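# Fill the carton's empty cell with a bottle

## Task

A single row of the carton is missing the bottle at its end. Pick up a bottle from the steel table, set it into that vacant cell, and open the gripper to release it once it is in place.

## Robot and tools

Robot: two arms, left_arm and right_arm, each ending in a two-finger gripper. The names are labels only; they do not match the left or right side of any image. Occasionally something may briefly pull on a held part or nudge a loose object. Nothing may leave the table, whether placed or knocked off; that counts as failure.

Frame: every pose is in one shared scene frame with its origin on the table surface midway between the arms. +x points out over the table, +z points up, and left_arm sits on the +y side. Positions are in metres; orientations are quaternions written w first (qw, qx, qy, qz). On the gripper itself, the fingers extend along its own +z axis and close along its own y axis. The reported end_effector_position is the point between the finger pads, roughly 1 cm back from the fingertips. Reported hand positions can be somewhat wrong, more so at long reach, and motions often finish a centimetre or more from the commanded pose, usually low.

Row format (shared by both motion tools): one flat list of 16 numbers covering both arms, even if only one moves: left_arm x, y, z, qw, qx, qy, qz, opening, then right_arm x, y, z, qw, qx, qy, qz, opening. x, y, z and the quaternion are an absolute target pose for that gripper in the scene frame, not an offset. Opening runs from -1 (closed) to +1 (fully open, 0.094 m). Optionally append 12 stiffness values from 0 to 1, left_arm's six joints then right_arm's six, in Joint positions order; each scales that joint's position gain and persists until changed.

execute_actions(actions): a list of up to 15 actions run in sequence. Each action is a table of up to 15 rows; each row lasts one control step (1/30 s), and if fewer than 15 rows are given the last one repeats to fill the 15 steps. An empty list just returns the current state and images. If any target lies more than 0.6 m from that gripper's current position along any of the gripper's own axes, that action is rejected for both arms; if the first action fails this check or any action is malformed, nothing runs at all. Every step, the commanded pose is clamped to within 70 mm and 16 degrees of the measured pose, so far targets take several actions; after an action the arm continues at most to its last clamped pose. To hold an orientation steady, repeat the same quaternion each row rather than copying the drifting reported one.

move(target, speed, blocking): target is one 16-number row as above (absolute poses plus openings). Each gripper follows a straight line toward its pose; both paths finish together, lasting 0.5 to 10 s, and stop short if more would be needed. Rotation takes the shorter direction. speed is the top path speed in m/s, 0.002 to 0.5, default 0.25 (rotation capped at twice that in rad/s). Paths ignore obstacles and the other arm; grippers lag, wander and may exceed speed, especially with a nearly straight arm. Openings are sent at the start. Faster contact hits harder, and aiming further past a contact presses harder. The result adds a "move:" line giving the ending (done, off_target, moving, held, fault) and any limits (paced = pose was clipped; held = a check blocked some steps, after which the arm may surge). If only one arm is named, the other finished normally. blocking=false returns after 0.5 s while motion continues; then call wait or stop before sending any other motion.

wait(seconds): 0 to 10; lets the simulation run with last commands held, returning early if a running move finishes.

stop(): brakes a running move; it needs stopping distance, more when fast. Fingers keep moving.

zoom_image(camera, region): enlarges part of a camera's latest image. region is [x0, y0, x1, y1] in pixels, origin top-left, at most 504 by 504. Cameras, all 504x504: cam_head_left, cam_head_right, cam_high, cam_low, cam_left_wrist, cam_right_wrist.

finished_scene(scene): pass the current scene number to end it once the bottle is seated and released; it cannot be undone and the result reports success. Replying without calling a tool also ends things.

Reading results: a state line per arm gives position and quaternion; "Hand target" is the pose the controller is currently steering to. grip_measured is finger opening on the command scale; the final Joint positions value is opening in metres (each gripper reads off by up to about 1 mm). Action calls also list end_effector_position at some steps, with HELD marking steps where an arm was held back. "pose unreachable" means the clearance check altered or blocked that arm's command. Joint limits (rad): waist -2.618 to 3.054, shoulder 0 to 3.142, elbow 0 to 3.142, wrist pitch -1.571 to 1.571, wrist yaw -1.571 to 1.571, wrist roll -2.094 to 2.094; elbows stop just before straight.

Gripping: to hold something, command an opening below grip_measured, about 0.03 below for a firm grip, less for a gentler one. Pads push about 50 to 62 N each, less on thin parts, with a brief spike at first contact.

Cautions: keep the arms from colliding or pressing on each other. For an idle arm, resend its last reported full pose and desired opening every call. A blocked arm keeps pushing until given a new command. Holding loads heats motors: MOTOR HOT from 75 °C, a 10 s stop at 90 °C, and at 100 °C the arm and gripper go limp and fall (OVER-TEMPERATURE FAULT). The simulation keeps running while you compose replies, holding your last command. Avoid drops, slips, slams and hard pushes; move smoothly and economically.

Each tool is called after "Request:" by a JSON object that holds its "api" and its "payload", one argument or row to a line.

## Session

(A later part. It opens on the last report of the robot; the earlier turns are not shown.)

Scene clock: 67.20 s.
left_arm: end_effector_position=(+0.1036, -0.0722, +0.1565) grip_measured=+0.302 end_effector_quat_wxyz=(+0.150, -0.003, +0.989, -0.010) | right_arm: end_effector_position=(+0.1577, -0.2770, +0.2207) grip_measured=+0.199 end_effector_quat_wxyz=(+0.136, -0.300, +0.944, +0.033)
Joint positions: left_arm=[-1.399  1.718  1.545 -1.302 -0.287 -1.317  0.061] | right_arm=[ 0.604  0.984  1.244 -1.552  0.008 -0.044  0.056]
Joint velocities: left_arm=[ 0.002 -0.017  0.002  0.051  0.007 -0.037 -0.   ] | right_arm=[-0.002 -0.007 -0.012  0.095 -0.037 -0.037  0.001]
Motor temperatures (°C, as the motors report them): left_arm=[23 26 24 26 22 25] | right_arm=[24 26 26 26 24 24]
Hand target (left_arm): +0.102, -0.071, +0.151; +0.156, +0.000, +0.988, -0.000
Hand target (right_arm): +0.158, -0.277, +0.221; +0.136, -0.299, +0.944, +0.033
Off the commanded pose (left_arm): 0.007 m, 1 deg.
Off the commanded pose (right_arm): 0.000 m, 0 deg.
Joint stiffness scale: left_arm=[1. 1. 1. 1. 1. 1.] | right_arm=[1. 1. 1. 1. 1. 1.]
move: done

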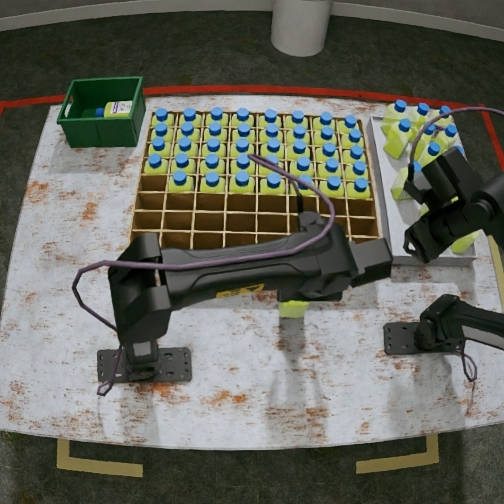

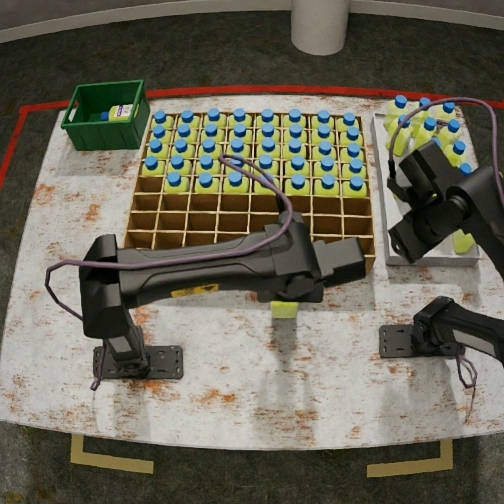

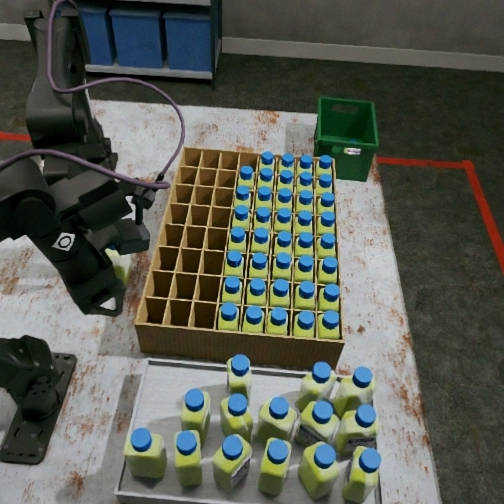

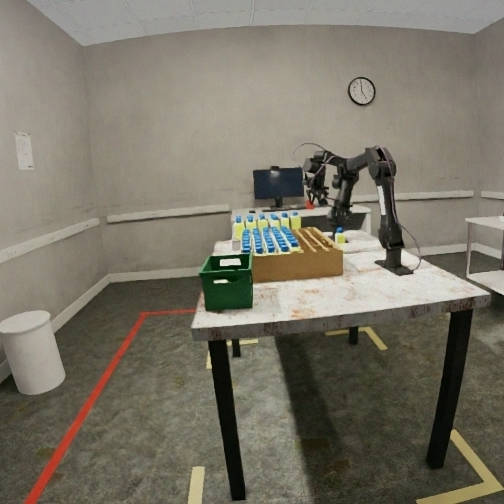

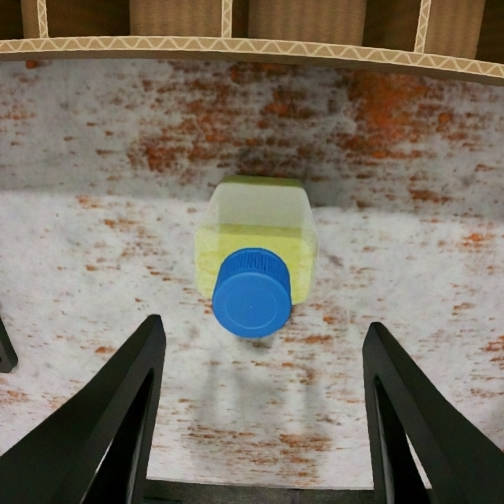

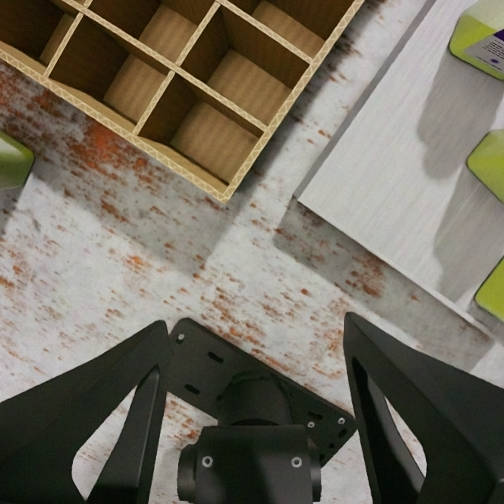

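Request:
{"api": "move", "payload": {
  "target": [0.106,-0.0645,0.128,0.156,0,0.988,0,0.3, 0.1577,-0.2770,0.2207,0.136,-0.299,0.944,0.033,0.2],
  "speed": 0.05
}}

Scene clock: 70.17 s.
left_arm: end_effector_position=(+0.1030, -0.0693, +0.1285) grip_measured=+0.302 end_effector_quat_wxyz=(+0.149, -0.001, +0.989, -0.004) | right_arm: end_effector_position=(+0.1577, -0.2770, +0.2207) grip_measured=+0.199 end_effector_quat_wxyz=(+0.136, -0.300, +0.944, +0.033)
Joint positions: left_arm=[-1.399  1.718  1.435 -1.206 -0.288 -1.315  0.061] | right_arm=[ 0.604  0.984  1.244 -1.552  0.008 -0.044  0.056]
Joint velocities: left_arm=[ 0.012 -0.002 -0.002  0.022  0.007  0.037 -0.001] | right_arm=[-0.012 -0.007 -0.002 -0.037  0.007 -0.007 -0.001]
Motor temperatures (°C, as the motors report them): left_arm=[23 26 24 25 22 25] | right_arm=[24 26 26 26 24 24]
Hand target (left_arm): +0.106, -0.065, +0.128; +0.156, +0.000, +0.988, +0.000
Hand target (right_arm): +0.158, -0.277, +0.221; +0.136, -0.299, +0.944, +0.033
Off the commanded pose (left_arm): 0.006 m, 1 deg.
Off the commanded pose (right_arm): 0.000 m, 0 deg.
Joint stiffness scale: left_arm=[1. 1. 1. 1. 1. 1.] | right_arm=[1. 1. 1. 1. 1. 1.]
move: done

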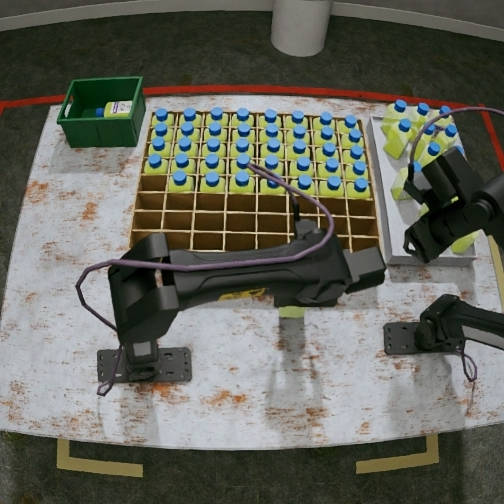

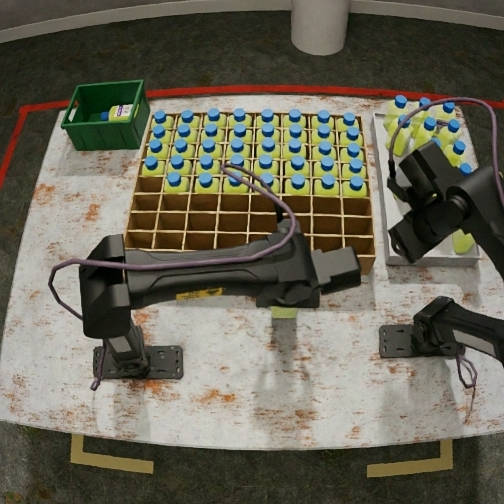

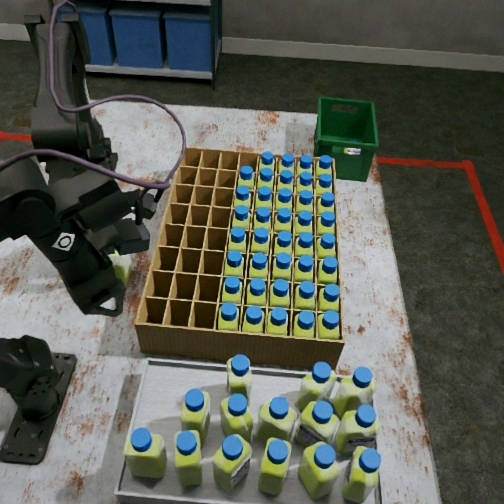

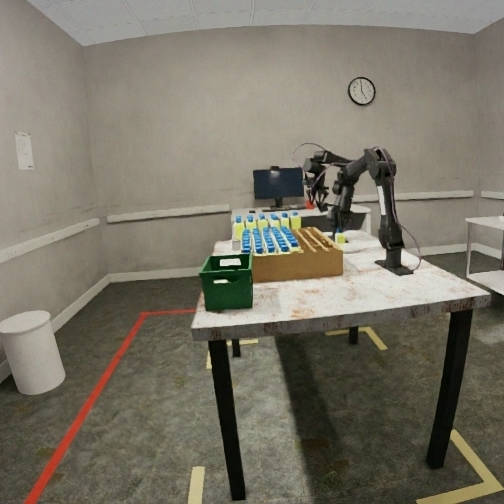

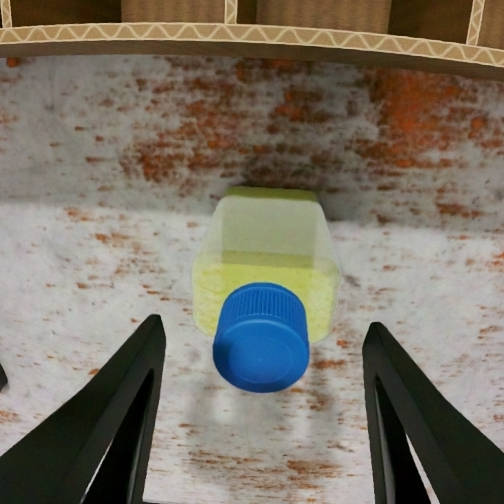

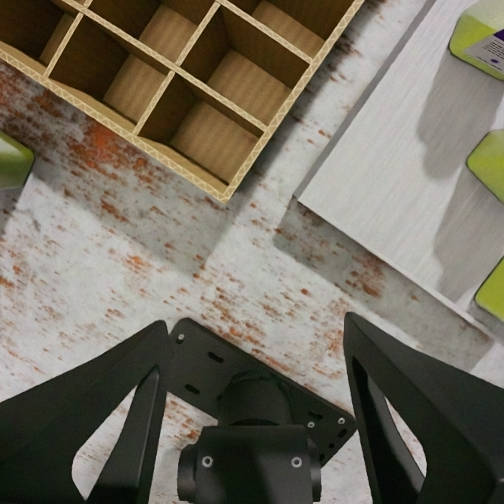

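Request:
{"api": "move", "payload": {
  "target": [0.105,-0.0655,0.120,0.156,0,0.988,0,0.3, 0.1577,-0.2770,0.2207,0.136,-0.299,0.944,0.033,0.2],
  "speed": 0.03
}}

Request:
{"api": "zoom_image", "payload": {
  "camera": "cam_low",
  "region": [290, 170, 390, 270]
}}

Scene clock: 72.33 s.
left_arm: end_effector_position=(+0.1029, -0.0690, +0.1215) grip_measured=+0.302 end_effector_quat_wxyz=(+0.149, -0.001, +0.989, -0.004) | right_arm: end_effector_position=(+0.1577, -0.2770, +0.2207) grip_measured=+0.199 end_effector_quat_wxyz=(+0.136, -0.300, +0.944, +0.033)
Joint positions: left_arm=[-1.399  1.718  1.407 -1.177 -0.288 -1.315  0.061] | right_arm=[ 0.604  0.984  1.244 -1.552  0.008 -0.044  0.056]
Joint velocities: left_arm=[-0.007  0.017 -0.012  0.066  0.007 -0.022 -0.   ] | right_arm=[-0.012  0.007 -0.012 -0.022 -0.022  0.007 -0.002]
Motor temperatures (°C, as the motors report them): left_arm=[23 26 24 25 22 25] | right_arm=[24 26 26 26 24 24]
Hand target (left_arm): +0.105, -0.066, +0.120; +0.156, -0.000, +0.988, +0.000
Hand target (right_arm): +0.158, -0.277, +0.221; +0.136, -0.299, +0.944, +0.033
Off the commanded pose (left_arm): 0.004 m, 1 deg.
Off the commanded pose (right_arm): 0.000 m, 0 deg.
Joint stiffness scale: left_arm=[1. 1. 1. 1. 1. 1.] | right_arm=[1. 1. 1. 1. 1. 1.]
move: done

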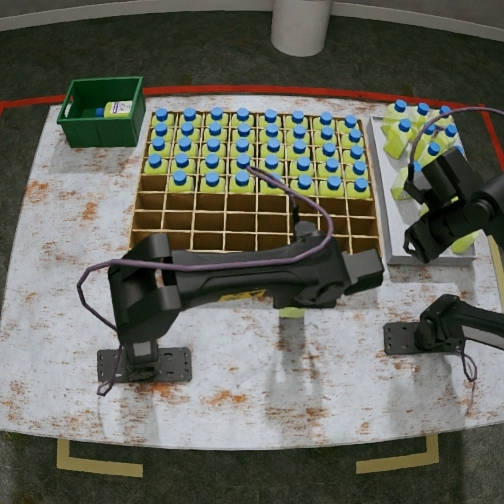

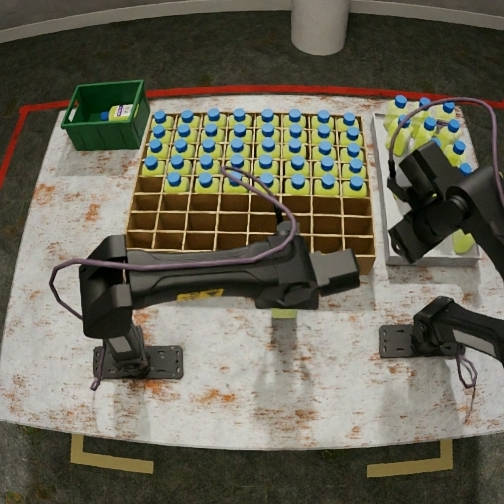

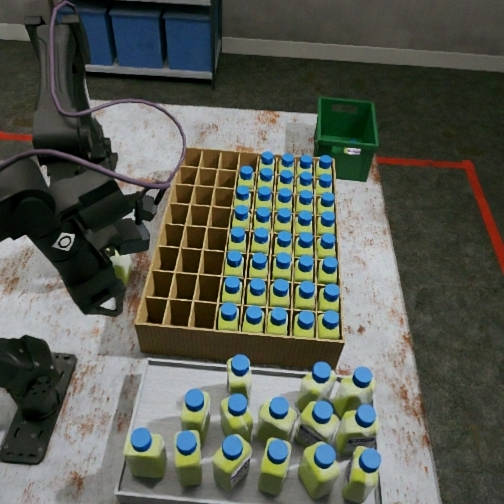

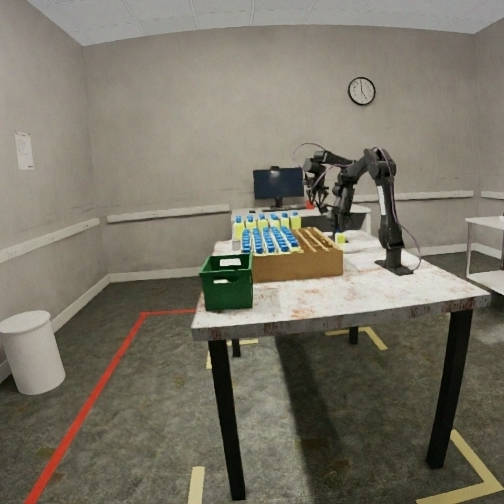

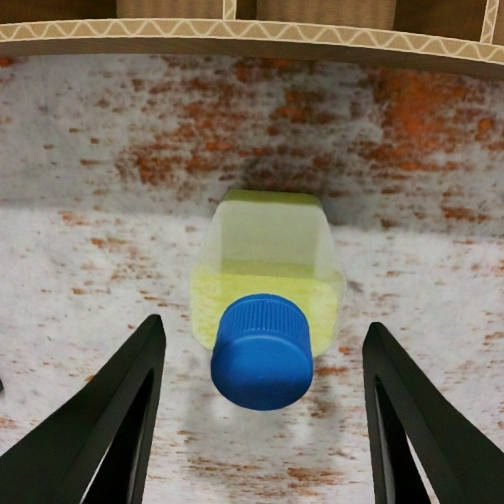

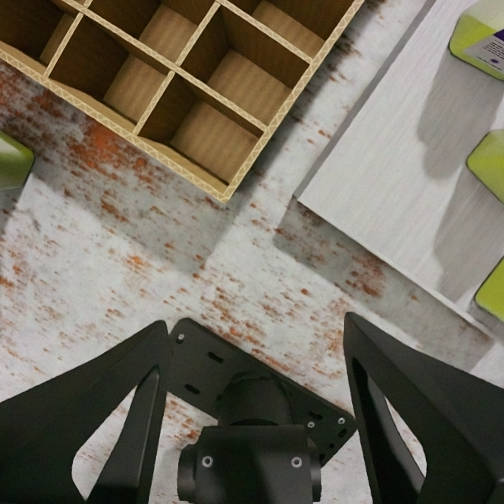

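Region (290, 170, 390, 270) of cam_low's 504x504 image, scaled by 5.040, with more detail than that image has.

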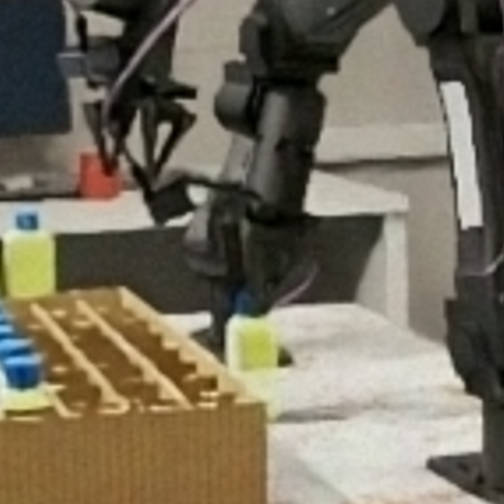

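Request:
{"api": "move", "payload": {
  "target": [0.111,-0.0655,0.120,0.156,0,0.988,0,0.3, 0.1577,-0.2770,0.2207,0.136,-0.299,0.944,0.033,0.2],
  "speed": 0.03
}}

Scene clock: 73.50 s.
left_arm: end_effector_position=(+0.1059, -0.0697, +0.1217) grip_measured=+0.302 end_effector_quat_wxyz=(+0.150, +0.001, +0.989, -0.006) | right_arm: end_effector_position=(+0.1577, -0.2770, +0.2207) grip_measured=+0.199 end_effector_quat_wxyz=(+0.136, -0.300, +0.944, +0.033)
Joint positions: left_arm=[-1.391  1.718  1.407 -1.17  -0.288 -1.301  0.061] | right_arm=[ 0.604  0.984  1.244 -1.552  0.008 -0.044  0.056]
Joint velocities: left_arm=[ 0.002  0.002  0.007  0.022 -0.037  0.037 -0.   ] | right_arm=[-0.007  0.012 -0.017  0.022 -0.066  0.022 -0.   ]
Motor temperatures (°C, as the motors report them): left_arm=[23 26 24 25 22 25] | right_arm=[24 26 26 26 24 24]
Hand target (left_arm): +0.111, -0.065, +0.120; +0.156, -0.000, +0.988, +0.000
Hand target (right_arm): +0.158, -0.277, +0.221; +0.136, -0.299, +0.944, +0.033
Off the commanded pose (left_arm): 0.007 m, 1 deg.
Off the commanded pose (right_arm): 0.000 m, 0 deg.
Joint stiffness scale: left_arm=[1. 1. 1. 1. 1. 1.] | right_arm=[1. 1. 1. 1. 1. 1.]
move: done

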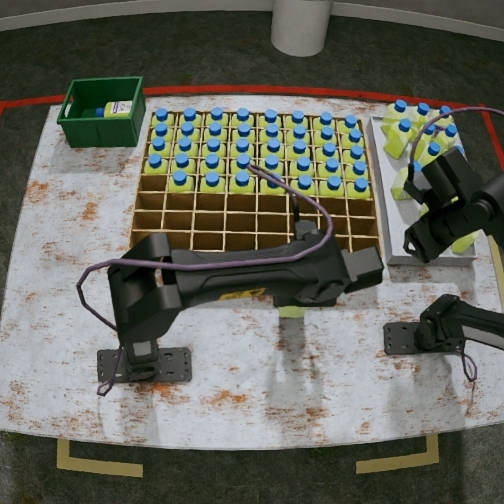

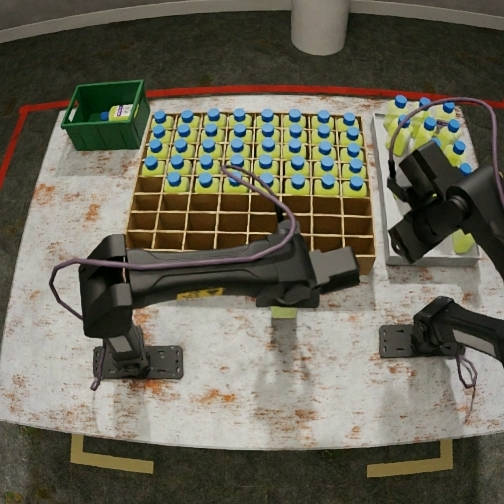

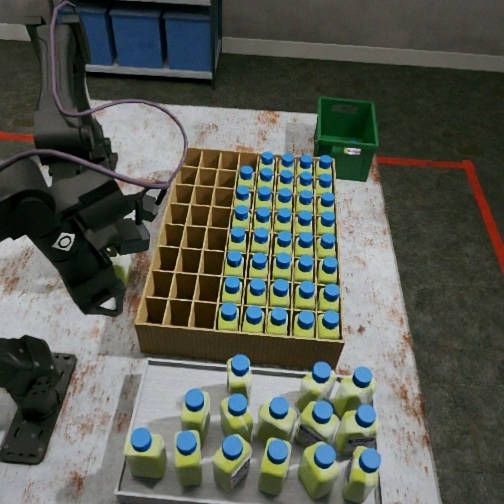

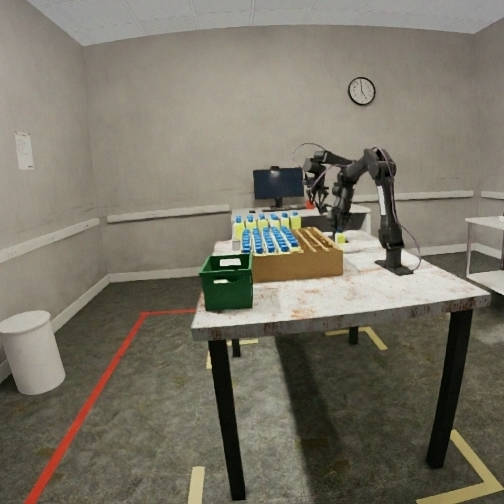

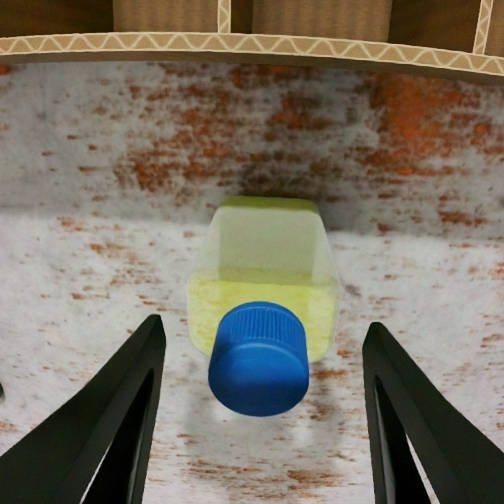

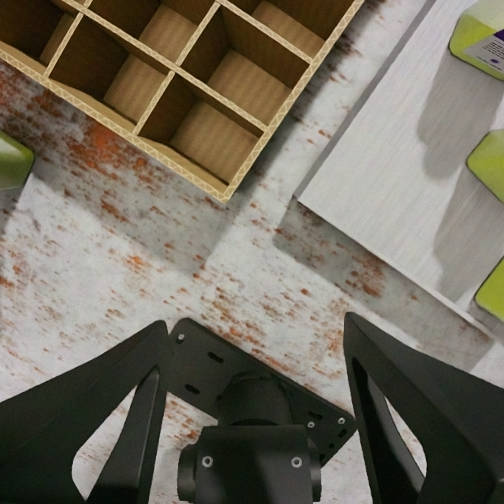

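Request:
{"api": "move", "payload": {
  "target": [0.109,-0.067,0.120,0.156,0,0.988,0,-0.42, 0.1577,-0.2770,0.2207,0.136,-0.299,0.944,0.033,0.2],
  "speed": 0.03
}}

Scene clock: 74.57 s.
left_arm: end_effector_position=(+0.1059, -0.0700, +0.1217) grip_measured=-0.411 end_effector_quat_wxyz=(+0.150, +0.002, +0.989, -0.006) | right_arm: end_effector_position=(+0.1577, -0.2770, +0.2207) grip_measured=+0.199 end_effector_quat_wxyz=(+0.136, -0.300, +0.944, +0.033)
Joint positions: left_arm=[-1.391  1.718  1.407 -1.169 -0.288 -1.3    0.028] | right_arm=[ 0.604  0.984  1.244 -1.552  0.008 -0.044  0.056]
Joint velocities: left_arm=[ 0.007 -0.012  0.002 -0.007  0.051 -0.081 -0.001] | right_arm=[-0.002 -0.007 -0.002  0.066 -0.051 -0.007 -0.   ]
Motor temperatures (°C, as the motors report them): left_arm=[23 26 24 25 22 25] | right_arm=[24 26 26 26 24 24]
Hand target (left_arm): +0.109, -0.067, +0.120; +0.156, +0.000, +0.988, -0.000
Hand target (right_arm): +0.158, -0.277, +0.221; +0.136, -0.299, +0.944, +0.033
Off the commanded pose (left_arm): 0.005 m, 1 deg.
Off the commanded pose (right_arm): 0.000 m, 0 deg.
Joint stiffness scale: left_arm=[1. 1. 1. 1. 1. 1.] | right_arm=[1. 1. 1. 1. 1. 1.]
move: done

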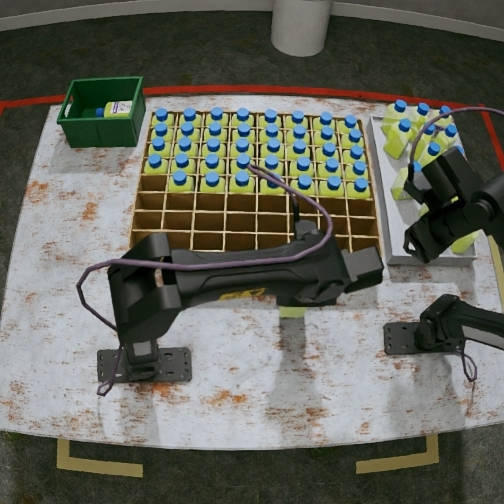

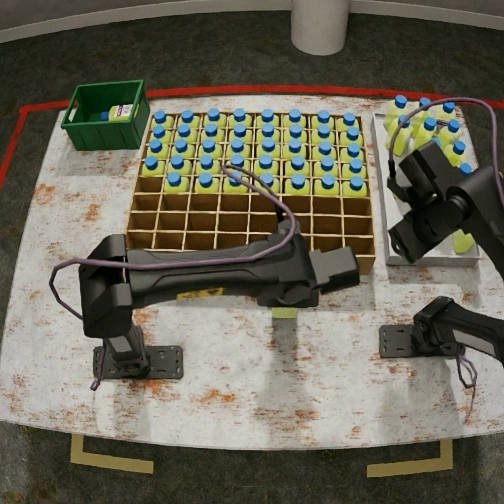

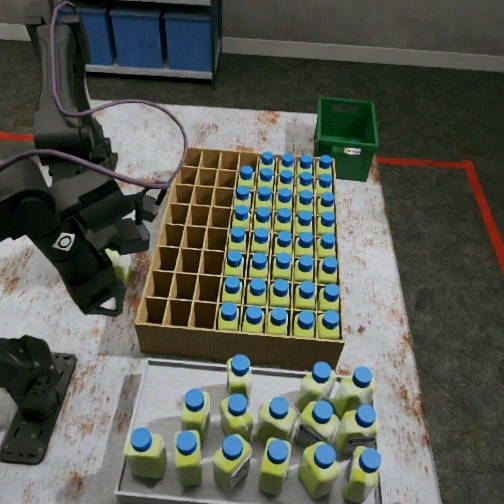

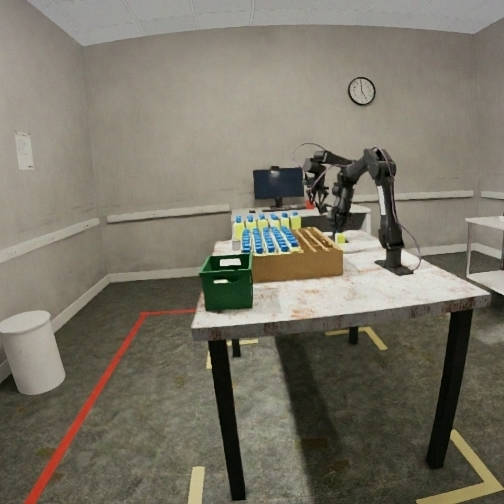

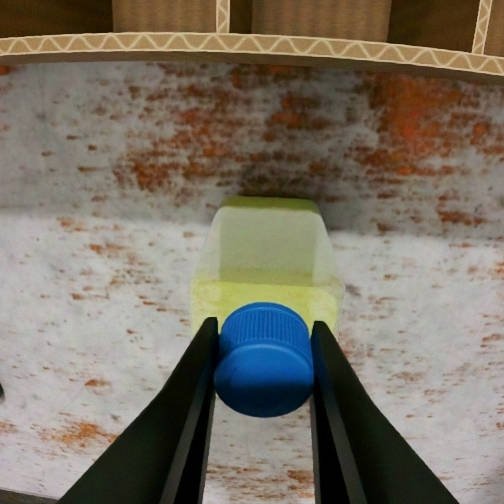

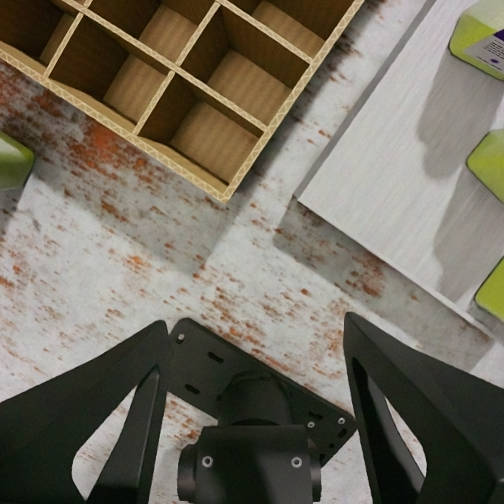

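Request:
{"api": "move", "payload": {
  "target": [0.108,-0.065,0.27,0.156,0,0.988,0,-0.45, 0.1577,-0.2770,0.2207,0.136,-0.299,0.944,0.033,0.2],
  "speed": 0.15
}}

Request:
{"api": "move", "payload": {
  "target": [0.355,0.232,0.27,0.156,0,0.988,0,-0.45, 0.1577,-0.2770,0.2207,0.136,-0.299,0.944,0.033,0.2],
  "speed": 0.2
}}

Scene clock: 77.80 s.
left_arm: end_effector_position=(+0.1041, -0.0632, +0.2598) grip_measured=-0.433 end_effector_quat_wxyz=(+0.168, +0.008, +0.983, -0.071) | right_arm: end_effector_position=(+0.1577, -0.2770, +0.2207) grip_measured=+0.199 end_effector_quat_wxyz=(+0.136, -0.300, +0.944, +0.033)
Joint positions: left_arm=[-1.391  1.663  1.888 -1.564 -0.288 -1.266  0.027] | right_arm=[ 0.604  0.984  1.244 -1.552  0.008 -0.044  0.056]
Joint velocities: left_arm=[-0.012  0.002  0.002 -0.037  0.007  0.022 -0.002] | right_arm=[-0.012 -0.012 -0.002  0.066 -0.037 -0.037  0.   ]
Motor temperatures (°C, as the motors report them): left_arm=[23 26 24 25 22 25] | right_arm=[24 25 26 26 24 24]
Hand target (left_arm): +0.107, -0.061, +0.269; +0.181, +0.010, +0.980, -0.076
Hand target (right_arm): +0.158, -0.277, +0.221; +0.136, -0.299, +0.944, +0.033
Off the commanded pose (left_arm): 0.011 m, 8 deg.
Off the commanded pose (right_arm): 0.000 m, 0 deg.
Joint stiffness scale: left_arm=[1. 1. 1. 1. 1. 1.] | right_arm=[1. 1. 1. 1. 1. 1.]
joint sent to its limit (left arm) — the command would take joint 4 (wrist pitch) past its lower limit, so that joint was sent only as far as its limit.
move: off_target (left_arm)

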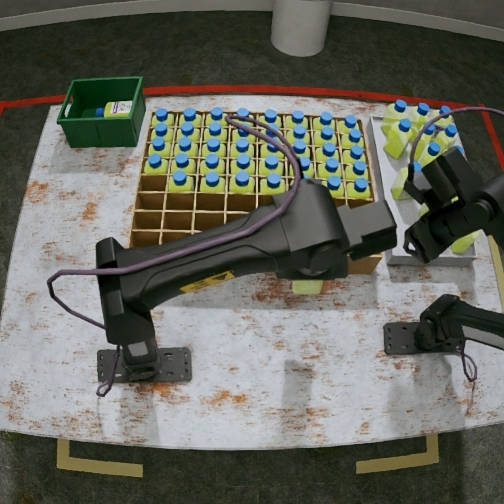

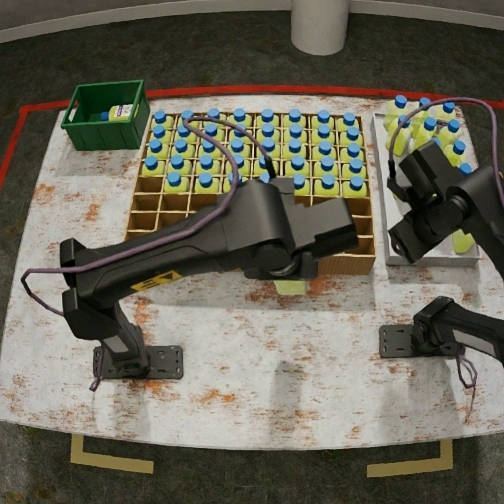

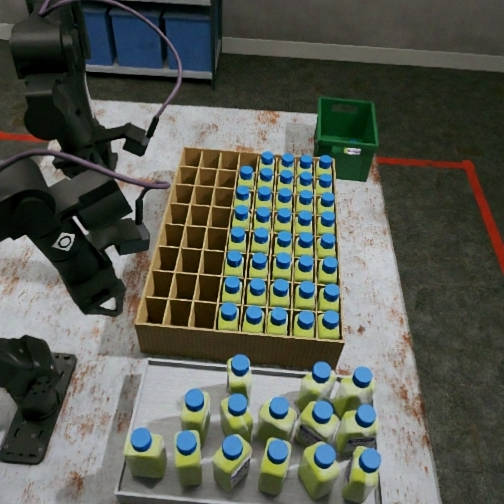

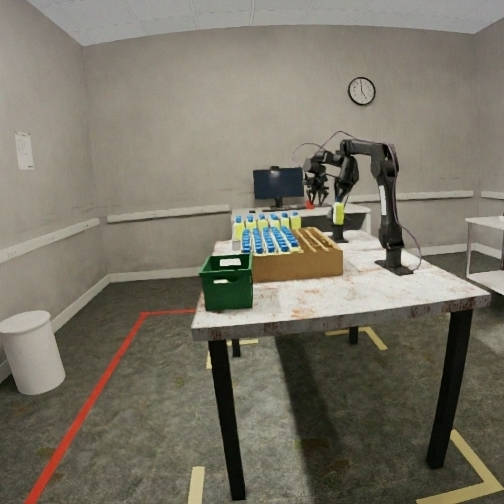

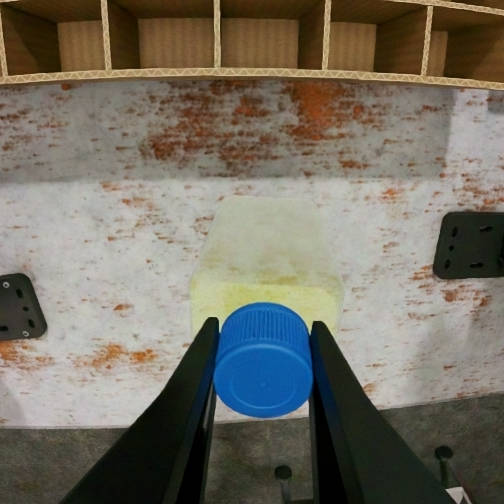

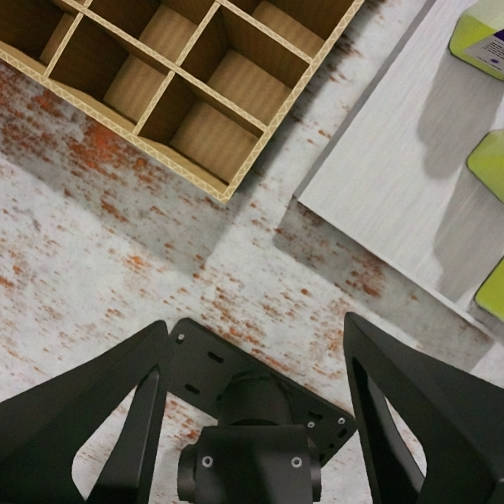

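Scene clock: 80.33 s.
left_arm: end_effector_position=(+0.3480, +0.2333, +0.2646) grip_measured=-0.433 end_effector_quat_wxyz=(+0.154, -0.001, +0.988, +0.018) | right_arm: end_effector_position=(+0.1577, -0.2770, +0.2207) grip_measured=+0.199 end_effector_quat_wxyz=(+0.136, -0.300, +0.944, +0.033)
Joint positions: left_arm=[-0.113  1.807  2.09  -1.546 -0.047 -0.034  0.027] | right_arm=[ 0.604  0.984  1.244 -1.552  0.008 -0.044  0.056]
Joint velocities: left_arm=[ 0.022  0.012 -0.012 -0.051  0.051  0.007 -0.   ] | right_arm=[ 0.002  0.002  0.032 -0.066  0.037  0.007  0.   ]
Motor temperatures (°C, as the motors report them): left_arm=[23 26 24 25 22 25] | right_arm=[24 25 26 26 24 24]
Hand target (left_arm): +0.350, +0.233, +0.271; +0.161, +0.002, +0.987, +0.015
Hand target (right_arm): +0.158, -0.277, +0.221; +0.136, -0.299, +0.944, +0.033
Off the commanded pose (left_arm): 0.009 m, 2 deg.
Off the commanded pose (right_arm): 0.000 m, 0 deg.
Joint stiffness scale: left_arm=[1. 1. 1. 1. 1. 1.] | right_arm=[1. 1. 1. 1. 1. 1.]
move: done

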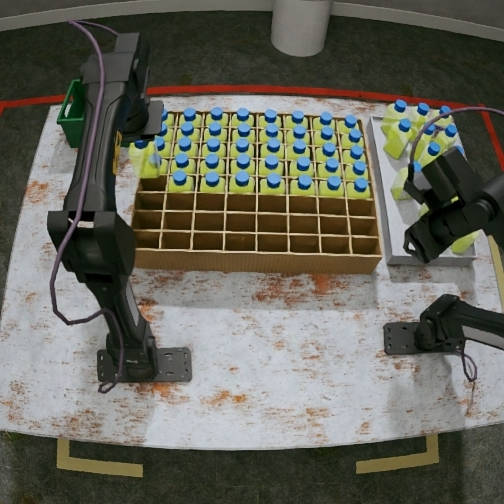

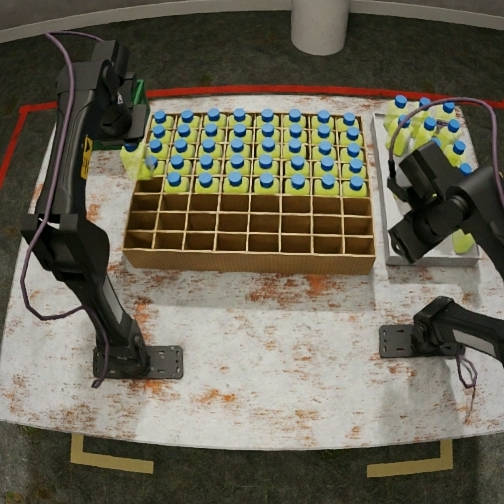

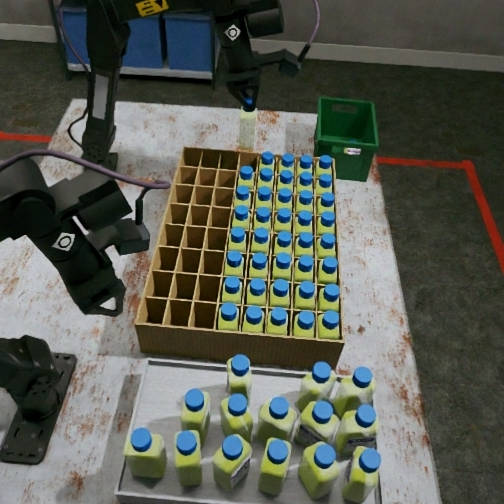

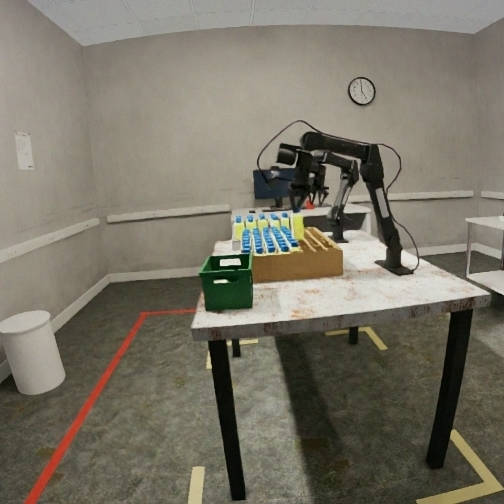

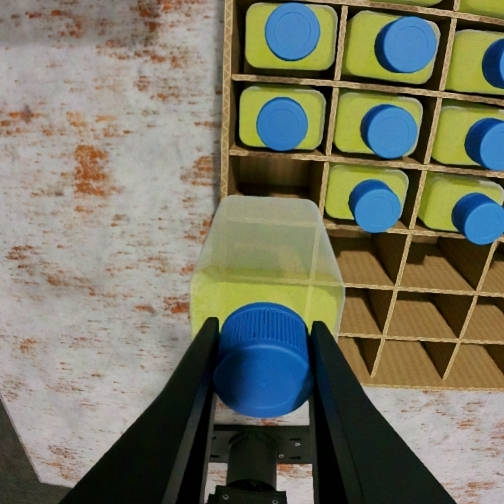

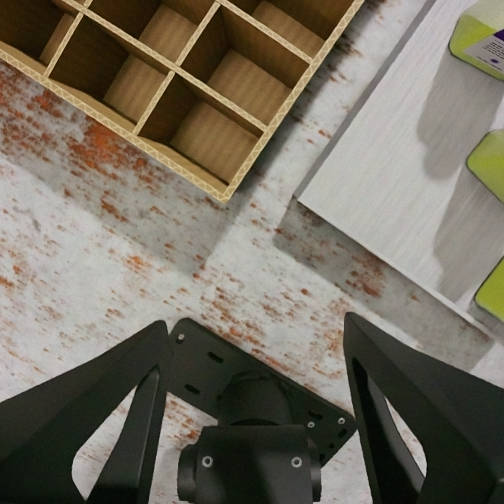

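Request:
{"api": "move", "payload": {
  "target": [0.357,0.230,0.235,0.1559,0.0259,0.9877,-0.0041,-0.46, 0.1577,-0.2770,0.2207,0.136,-0.299,0.944,0.033,0.2],
  "speed": 0.06
}}

Request:
{"api": "zoom_image", "payload": {
  "camera": "cam_high",
  "region": [180, 70, 320, 210]
}}

Request:
{"api": "zoom_image", "payload": {
  "camera": "cam_low",
  "region": [240, 160, 360, 280]
}}

Scene clock: 83.20 s.
left_arm: end_effector_position=(+0.3585, +0.2271, +0.2279) grip_measured=-0.435 end_effector_quat_wxyz=(+0.141, +0.027, +0.990, -0.001) | right_arm: end_effector_position=(+0.1577, -0.2770, +0.2207) grip_measured=+0.199 end_effector_quat_wxyz=(+0.136, -0.300, +0.944, +0.033)
Joint positions: left_arm=[-0.106  1.807  1.937 -1.418  0.     0.023  0.027] | right_arm=[ 0.604  0.984  1.244 -1.552  0.008 -0.044  0.056]
Joint velocities: left_arm=[-0.007 -0.002  0.007 -0.007  0.007 -0.022 -0.   ] | right_arm=[-0.012 -0.002  0.002  0.037 -0.022 -0.095  0.001]
Motor temperatures (°C, as the motors report them): left_arm=[23 26 24 25 22 25] | right_arm=[24 25 26 26 24 24]
Hand target (left_arm): +0.358, +0.230, +0.235; +0.155, +0.026, +0.987, -0.004
Hand target (right_arm): +0.158, -0.277, +0.221; +0.136, -0.299, +0.944, +0.033
Off the commanded pose (left_arm): 0.008 m, 2 deg.
Off the commanded pose (right_arm): 0.000 m, 0 deg.
Joint stiffness scale: left_arm=[1. 1. 1. 1. 1. 1.] | right_arm=[1. 1. 1. 1. 1. 1.]
move: done

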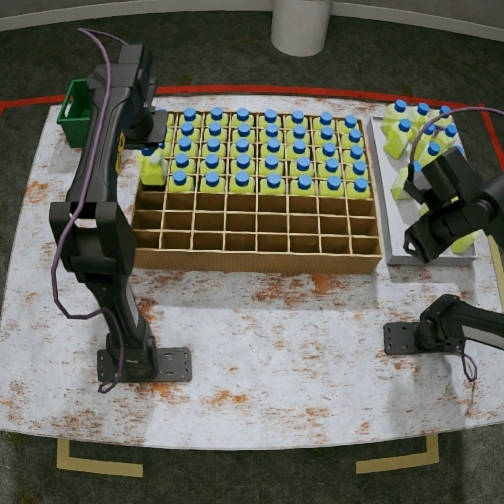

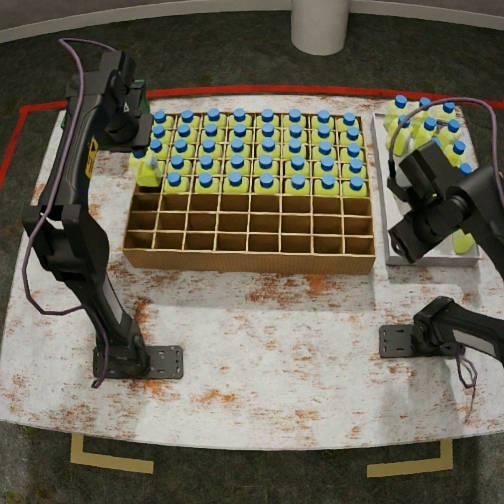

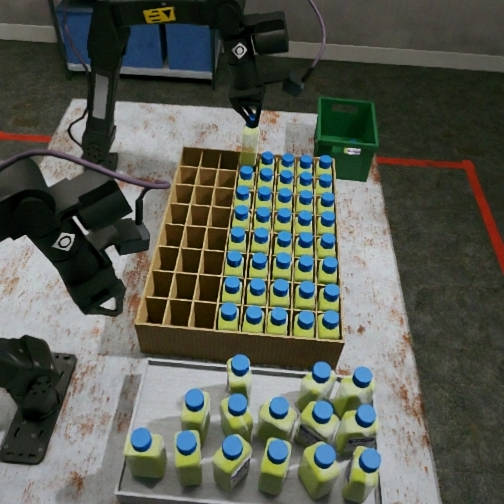

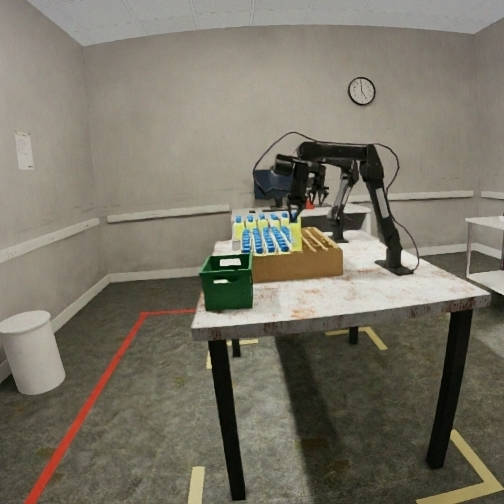

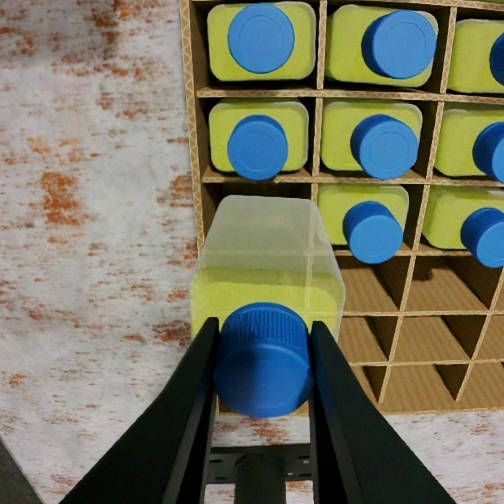

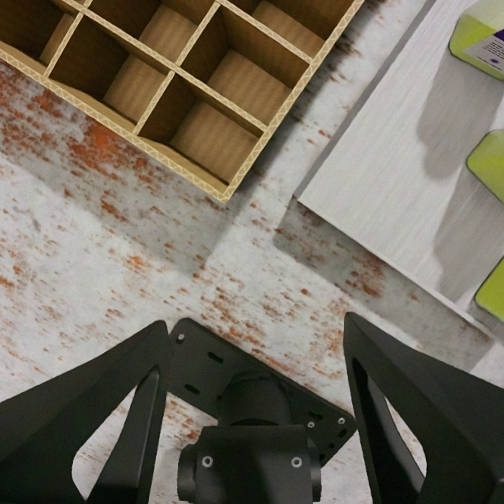

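Region (180, 70, 320, 210) of cam_high's 504x504 image, scaled by 3.600, with more detail than that image has.

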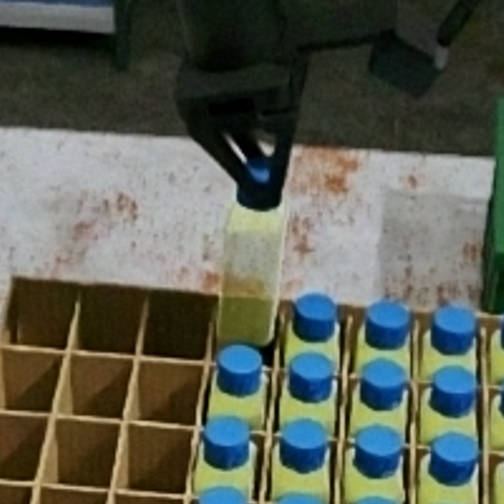

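Region (240, 160, 360, 280) of cam_low's 504x504 image, scaled by 4.200, with more detail than that image has.

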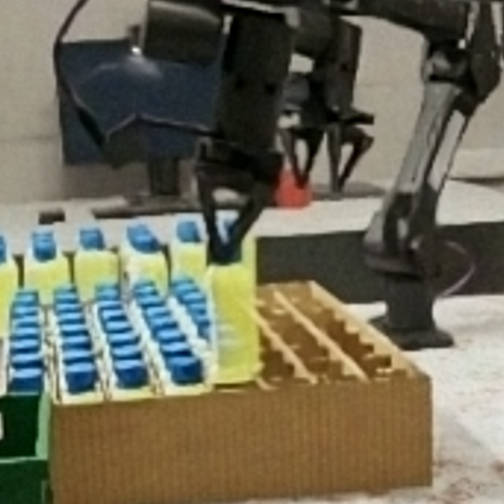

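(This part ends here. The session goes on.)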